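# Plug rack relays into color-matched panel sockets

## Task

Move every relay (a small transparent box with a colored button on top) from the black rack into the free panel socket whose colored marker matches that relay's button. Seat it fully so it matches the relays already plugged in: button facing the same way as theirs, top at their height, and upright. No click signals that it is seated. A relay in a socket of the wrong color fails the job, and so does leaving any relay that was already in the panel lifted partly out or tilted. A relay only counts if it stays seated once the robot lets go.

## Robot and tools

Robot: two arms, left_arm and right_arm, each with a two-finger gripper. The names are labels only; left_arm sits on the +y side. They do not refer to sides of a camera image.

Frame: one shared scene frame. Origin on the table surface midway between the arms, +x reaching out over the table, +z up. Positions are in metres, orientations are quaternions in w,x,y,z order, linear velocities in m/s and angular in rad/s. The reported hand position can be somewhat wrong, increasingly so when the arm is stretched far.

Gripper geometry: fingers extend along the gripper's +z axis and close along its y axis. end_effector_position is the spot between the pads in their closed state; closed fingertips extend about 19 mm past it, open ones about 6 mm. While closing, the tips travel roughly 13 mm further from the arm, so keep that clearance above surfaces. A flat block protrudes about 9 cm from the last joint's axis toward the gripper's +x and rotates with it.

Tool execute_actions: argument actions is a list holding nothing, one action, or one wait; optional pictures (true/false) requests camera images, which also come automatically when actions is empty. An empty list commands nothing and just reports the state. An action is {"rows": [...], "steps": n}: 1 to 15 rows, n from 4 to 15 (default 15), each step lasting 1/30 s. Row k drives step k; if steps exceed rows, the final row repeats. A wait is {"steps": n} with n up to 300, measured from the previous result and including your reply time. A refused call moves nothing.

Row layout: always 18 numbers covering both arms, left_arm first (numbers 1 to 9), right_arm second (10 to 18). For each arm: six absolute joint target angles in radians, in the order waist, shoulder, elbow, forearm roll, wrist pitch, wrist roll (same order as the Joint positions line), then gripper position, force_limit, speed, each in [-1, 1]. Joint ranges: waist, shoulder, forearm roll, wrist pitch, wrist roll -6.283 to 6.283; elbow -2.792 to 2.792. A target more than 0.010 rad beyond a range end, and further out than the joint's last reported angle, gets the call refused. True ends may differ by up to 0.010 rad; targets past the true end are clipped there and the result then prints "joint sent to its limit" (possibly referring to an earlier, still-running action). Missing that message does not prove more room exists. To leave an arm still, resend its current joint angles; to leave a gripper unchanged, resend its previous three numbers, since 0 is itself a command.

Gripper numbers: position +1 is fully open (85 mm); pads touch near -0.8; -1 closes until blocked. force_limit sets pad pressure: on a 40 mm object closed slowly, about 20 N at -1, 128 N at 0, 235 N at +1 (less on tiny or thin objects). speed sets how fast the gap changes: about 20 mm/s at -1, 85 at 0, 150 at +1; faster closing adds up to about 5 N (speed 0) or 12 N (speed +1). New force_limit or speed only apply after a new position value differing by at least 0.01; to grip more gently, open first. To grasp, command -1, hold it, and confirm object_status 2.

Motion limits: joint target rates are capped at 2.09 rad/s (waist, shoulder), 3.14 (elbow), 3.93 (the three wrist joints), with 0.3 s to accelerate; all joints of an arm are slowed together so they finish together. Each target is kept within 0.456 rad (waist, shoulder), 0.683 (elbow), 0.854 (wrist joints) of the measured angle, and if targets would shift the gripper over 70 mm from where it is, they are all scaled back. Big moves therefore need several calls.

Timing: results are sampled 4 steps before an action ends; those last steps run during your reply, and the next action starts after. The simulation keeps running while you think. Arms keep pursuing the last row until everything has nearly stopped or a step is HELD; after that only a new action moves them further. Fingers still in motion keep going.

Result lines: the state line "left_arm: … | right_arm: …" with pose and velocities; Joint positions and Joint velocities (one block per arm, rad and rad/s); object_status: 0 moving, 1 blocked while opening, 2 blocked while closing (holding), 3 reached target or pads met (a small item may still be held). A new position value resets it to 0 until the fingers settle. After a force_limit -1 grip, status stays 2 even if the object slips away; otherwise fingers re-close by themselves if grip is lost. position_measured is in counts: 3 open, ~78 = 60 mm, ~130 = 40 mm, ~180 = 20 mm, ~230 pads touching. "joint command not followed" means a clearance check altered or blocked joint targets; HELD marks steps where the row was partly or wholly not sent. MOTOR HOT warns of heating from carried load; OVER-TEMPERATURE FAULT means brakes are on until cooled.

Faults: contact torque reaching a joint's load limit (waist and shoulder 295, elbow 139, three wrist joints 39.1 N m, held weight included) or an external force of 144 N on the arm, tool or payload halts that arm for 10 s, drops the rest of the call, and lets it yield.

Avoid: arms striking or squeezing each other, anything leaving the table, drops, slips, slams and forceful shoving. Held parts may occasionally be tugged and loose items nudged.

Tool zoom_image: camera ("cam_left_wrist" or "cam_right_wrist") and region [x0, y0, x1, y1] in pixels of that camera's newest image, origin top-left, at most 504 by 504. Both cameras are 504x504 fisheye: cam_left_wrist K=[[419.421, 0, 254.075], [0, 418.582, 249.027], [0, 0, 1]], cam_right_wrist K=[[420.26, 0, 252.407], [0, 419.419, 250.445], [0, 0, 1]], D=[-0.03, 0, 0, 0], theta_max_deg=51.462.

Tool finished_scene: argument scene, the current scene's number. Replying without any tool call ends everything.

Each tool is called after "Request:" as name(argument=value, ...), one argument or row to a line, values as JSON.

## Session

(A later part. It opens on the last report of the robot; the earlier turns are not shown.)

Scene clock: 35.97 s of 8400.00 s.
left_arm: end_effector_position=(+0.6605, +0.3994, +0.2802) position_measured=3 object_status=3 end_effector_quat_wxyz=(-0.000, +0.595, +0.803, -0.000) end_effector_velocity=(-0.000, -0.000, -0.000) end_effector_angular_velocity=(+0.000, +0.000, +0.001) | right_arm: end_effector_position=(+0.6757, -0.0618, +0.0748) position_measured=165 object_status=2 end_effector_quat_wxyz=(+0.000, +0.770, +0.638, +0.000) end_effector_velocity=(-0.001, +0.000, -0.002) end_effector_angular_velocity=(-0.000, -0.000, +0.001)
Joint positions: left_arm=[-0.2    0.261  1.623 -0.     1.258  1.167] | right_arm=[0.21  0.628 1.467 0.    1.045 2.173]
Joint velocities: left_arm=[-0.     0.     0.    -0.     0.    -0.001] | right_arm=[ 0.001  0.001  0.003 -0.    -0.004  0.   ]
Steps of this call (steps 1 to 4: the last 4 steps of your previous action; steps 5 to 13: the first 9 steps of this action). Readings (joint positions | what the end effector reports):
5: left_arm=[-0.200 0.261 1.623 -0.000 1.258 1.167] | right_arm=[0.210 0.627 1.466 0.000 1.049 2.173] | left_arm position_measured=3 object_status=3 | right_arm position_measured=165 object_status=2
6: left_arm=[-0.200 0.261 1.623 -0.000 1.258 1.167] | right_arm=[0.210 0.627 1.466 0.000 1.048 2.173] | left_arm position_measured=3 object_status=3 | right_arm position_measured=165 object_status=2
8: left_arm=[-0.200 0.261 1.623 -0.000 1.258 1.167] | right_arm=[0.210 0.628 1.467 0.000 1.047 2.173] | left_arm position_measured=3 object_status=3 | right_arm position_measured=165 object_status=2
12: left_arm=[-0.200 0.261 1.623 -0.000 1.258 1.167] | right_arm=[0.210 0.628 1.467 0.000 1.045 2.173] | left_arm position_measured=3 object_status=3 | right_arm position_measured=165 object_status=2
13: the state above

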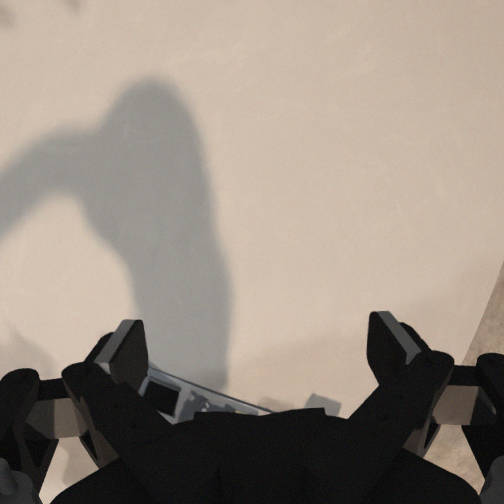

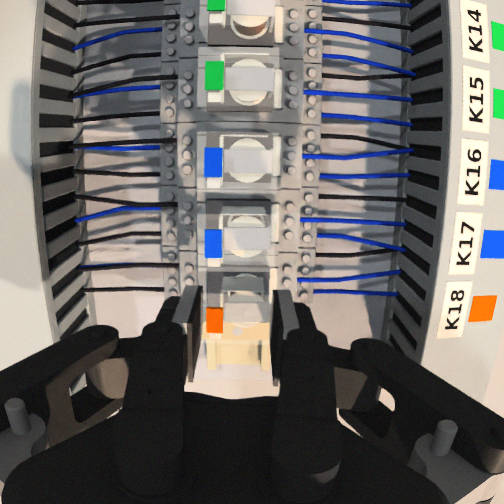

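Request:
execute_actions(
  actions=[
    {"rows":[[-0.2,0.2613,1.6225,0,1.2578,1.167,1,0,0,0.2104,0.6293,1.4681,0,1.0442,2.173,-1,-0.6,0],[-0.2,0.2613,1.6225,0,1.2578,1.167,1,0,0,0.2104,0.6293,1.4681,0,1.0442,2.173,-1,-0.6,0],[-0.2,0.2613,1.6225,0,1.2578,1.167,1,0,0,0.2104,0.6297,1.4685,0,1.0434,2.173,-1,-0.6,0]],"steps":10},
  ],
  pictures=true,
)

Request:
zoom_image(
  camera="cam_right_wrist",
  region=[160,200,330,400],
)

Scene clock: 36.33 s of 8400.00 s.
left_arm: end_effector_position=(+0.6605, +0.3994, +0.2802) position_measured=3 object_status=3 end_effector_quat_wxyz=(-0.000, +0.595, +0.803, -0.000) end_effector_velocity=(+0.000, +0.001, -0.000) end_effector_angular_velocity=(-0.000, -0.000, -0.000) | right_arm: end_effector_position=(+0.6756, -0.0618, +0.0733) position_measured=165 object_status=2 end_effector_quat_wxyz=(+0.000, +0.770, +0.638, +0.000) end_effector_velocity=(+0.000, -0.000, +0.000) end_effector_angular_velocity=(+0.001, -0.002, -0.000)
Joint positions: left_arm=[-0.2    0.261  1.623 -0.     1.258  1.167] | right_arm=[0.21  0.629 1.468 0.    1.044 2.173]
Joint velocities: left_arm=[ 0.001  0.    -0.    -0.    -0.     0.001] | right_arm=[-0.    -0.001  0.001  0.    -0.002  0.   ]
Steps of this call (steps 1 to 4: the last 4 steps of your previous action; step 5: the robot went on to your last target; steps 6 to 11: the first 6 steps of this action). Readings (joint positions | what the end effector reports):
6: left_arm=[-0.200 0.261 1.623 -0.000 1.258 1.167] | right_arm=[0.210 0.629 1.468 0.000 1.045 2.173] | left_arm position_measured=3 object_status=3 | right_arm position_measured=165 object_status=2
7: left_arm=[-0.200 0.261 1.623 -0.000 1.258 1.167] | right_arm=[0.210 0.629 1.468 0.000 1.044 2.173] | left_arm position_measured=3 object_status=3 | right_arm position_measured=165 object_status=2
9: left_arm=[-0.200 0.261 1.623 -0.000 1.258 1.167] | right_arm=[0.210 0.629 1.468 0.000 1.044 2.173] | left_arm position_measured=3 object_status=3 | right_arm position_measured=165 object_status=2
11: the state above

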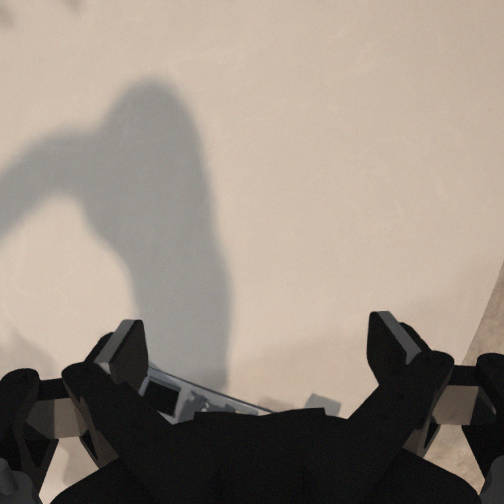

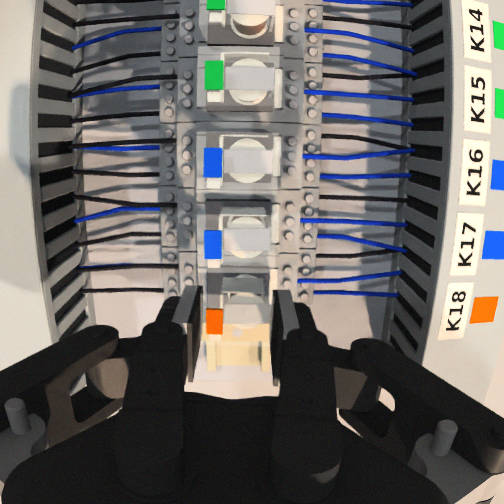

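Region (160, 200, 330, 400) of cam_right_wrist's 504x504 image, scaled by 2.520, with more detail than that image has; it fills the left 428 columns of this view, and the rest is white.

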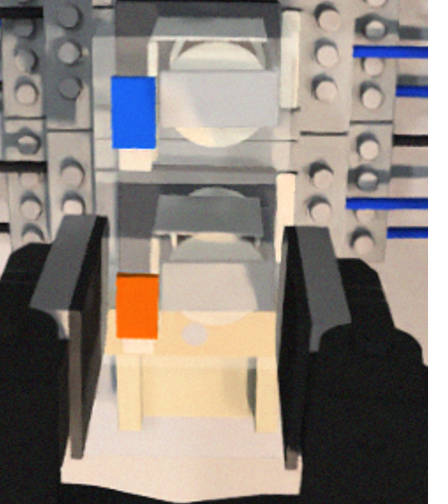

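Request:
execute_actions(
  actions=[
    {"rows":[[-0.2,0.2613,1.6225,0,1.2578,1.167,1,0,0,0.2104,0.6293,1.4681,0,1.0442,2.173,0.3,-0.6,0.5],[-0.2,0.2613,1.6225,0,1.2578,1.167,1,0,0,0.2104,0.6293,1.4681,0,1.0442,2.173,0.3,-0.6,0.5],[-0.2,0.2613,1.6225,0,1.2578,1.167,1,0,0,0.2104,0.6293,1.4681,0,1.0442,2.173,0.3,-0.6,0.5],[-0.2,0.2613,1.6225,0,1.2578,1.167,1,0,0,0.2104,0.6293,1.4681,0,1.0442,2.173,0.3,-0.6,0.5],[-0.2,0.2613,1.6225,0,1.2578,1.167,1,0,0,0.2104,0.6293,1.4681,0,1.0442,2.173,0.3,-0.6,0.5],[-0.2,0.2613,1.6225,0,1.2578,1.167,1,0,0,0.2104,0.6293,1.4681,0,1.0442,2.173,0.3,-0.6,0.5],[-0.2,0.2613,1.6225,0,1.2578,1.167,1,0,0,0.2104,0.6293,1.4681,0,1.0442,2.173,0.3,-0.6,0.5],[-0.2,0.2613,1.6225,0,1.2578,1.167,1,0,0,0.2104,0.6079,1.4507,0,1.083,2.173,0.3,-0.6,0.5],[-0.2,0.2613,1.6225,0,1.2578,1.167,1,0,0,0.2104,0.6079,1.4507,0,1.083,2.173,0.3,-0.6,0.5],[-0.2,0.2613,1.6225,0,1.2578,1.167,1,0,0,0.2104,0.5729,1.4106,0,1.1581,2.173,0.3,-0.6,0.5]],"steps":15},
  ],
)

Request:
execute_actions(
  actions=[
    {"rows":[[-0.2,0.2613,1.6225,0,1.2578,1.167,1,0,0,0.2104,0.5729,1.4106,0,1.1581,2.173,0.3,-0.6,0.5]],"steps":9},
  ],
  pictures=true,
)

Request:
zoom_image(
  camera="cam_right_wrist",
  region=[160,0,340,320],
)

Scene clock: 37.07 s of 8400.00 s.
left_arm: end_effector_position=(+0.6605, +0.3994, +0.2802) position_measured=3 object_status=3 end_effector_quat_wxyz=(-0.000, +0.595, +0.803, -0.000) end_effector_velocity=(+0.000, -0.002, +0.001) end_effector_angular_velocity=(-0.000, -0.001, -0.002) | right_arm: end_effector_position=(+0.6754, -0.0620, +0.1051) position_measured=94 object_status=0 end_effector_quat_wxyz=(-0.000, +0.770, +0.638, -0.001) end_effector_velocity=(-0.007, -0.003, +0.555) end_effector_angular_velocity=(-0.013, +0.028, +0.000)
Joint positions: left_arm=[-0.2    0.261  1.623 -0.     1.258  1.167] | right_arm=[ 0.21   0.605  1.446 -0.     1.092  2.173]
Joint velocities: left_arm=[-0.002 -0.    -0.001  0.    -0.    -0.   ] | right_arm=[ 0.    -0.413 -0.411 -0.     0.856  0.   ]
Steps of this call (steps 1 to 4: the last 4 steps of your previous action; steps 5 to 11: the robot went on to your last target; steps 12 to 22: the first 11 steps of this action). Readings (joint positions | what the end effector reports):
12: left_arm=[-0.200 0.261 1.623 -0.000 1.258 1.167] | right_arm=[0.210 0.630 1.469 0.000 1.043 2.173] | left_arm position_measured=3 object_status=3 | right_arm position_measured=165 object_status=0
13: left_arm=[-0.200 0.261 1.623 -0.000 1.258 1.167] | right_arm=[0.210 0.630 1.469 -0.000 1.043 2.173] | left_arm position_measured=3 object_status=3 | right_arm position_measured=164 object_status=0
15: left_arm=[-0.200 0.261 1.623 -0.000 1.258 1.167] | right_arm=[0.210 0.631 1.469 -0.000 1.043 2.173] | left_arm position_measured=3 object_status=3 | right_arm position_measured=151 object_status=0
19: left_arm=[-0.200 0.261 1.623 -0.000 1.258 1.167] | right_arm=[0.210 0.630 1.468 -0.000 1.044 2.173] | left_arm position_measured=3 object_status=3 | right_arm position_measured=112 object_status=0
22: the state above

Scene clock: 37.37 s of 8400.00 s.
left_arm: end_effector_position=(+0.6605, +0.3994, +0.2802) position_measured=3 object_status=3 end_effector_quat_wxyz=(-0.000, +0.595, +0.803, -0.000) end_effector_velocity=(-0.000, -0.000, -0.000) end_effector_angular_velocity=(+0.000, +0.001, -0.002) | right_arm: end_effector_position=(+0.6755, -0.0619, +0.1503) position_measured=91 object_status=0 end_effector_quat_wxyz=(+0.000, +0.770, +0.638, +0.000) end_effector_velocity=(+0.000, -0.000, -0.001) end_effector_angular_velocity=(-0.002, +0.001, +0.001)
Joint positions: left_arm=[-0.2    0.261  1.623 -0.     1.258  1.167] | right_arm=[0.21  0.573 1.411 0.    1.158 2.173]
Joint velocities: left_arm=[-0.     0.    -0.     0.     0.001  0.002] | right_arm=[-0.     0.001 -0.    -0.001  0.001 -0.   ]
Steps of this call (steps 1 to 4: the last 4 steps of your previous action; steps 5 to 9: the first 5 steps of this action). Readings (joint positions | what the end effector reports):
5: left_arm=[-0.200 0.261 1.623 -0.000 1.258 1.167] | right_arm=[0.210 0.573 1.411 0.000 1.158 2.173] | left_arm position_measured=3 object_status=3 | right_arm position_measured=91 object_status=0
6: left_arm=[-0.200 0.261 1.623 -0.000 1.258 1.167] | right_arm=[0.210 0.573 1.411 0.000 1.158 2.173] | left_arm position_measured=3 object_status=3 | right_arm position_measured=91 object_status=0
8: left_arm=[-0.200 0.261 1.623 -0.000 1.258 1.167] | right_arm=[0.210 0.573 1.411 0.000 1.158 2.173] | left_arm position_measured=3 object_status=3 | right_arm position_measured=91 object_status=0
9: the state above

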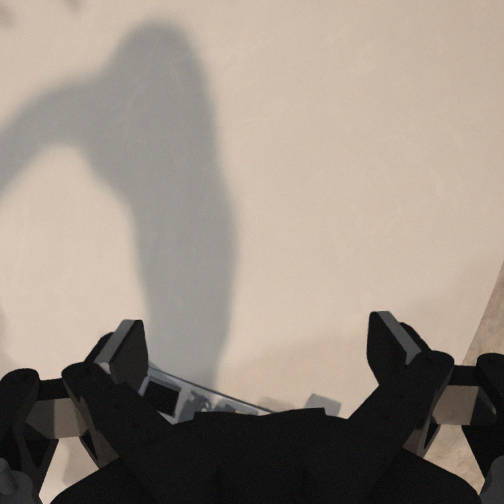

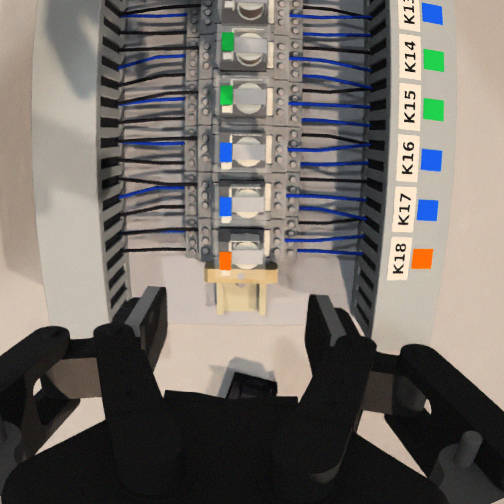

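Region (160, 0, 340, 320) of cam_right_wrist's 504x504 image, scaled by 1.575, with more detail than that image has; it fills the left 284 columns of this view, and the rest is white.

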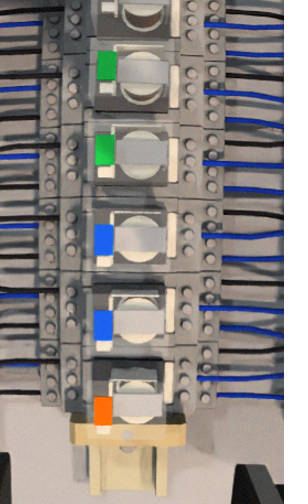

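Request:
finished_scene(
  scene=2,
)

The scene is finished: the task was done.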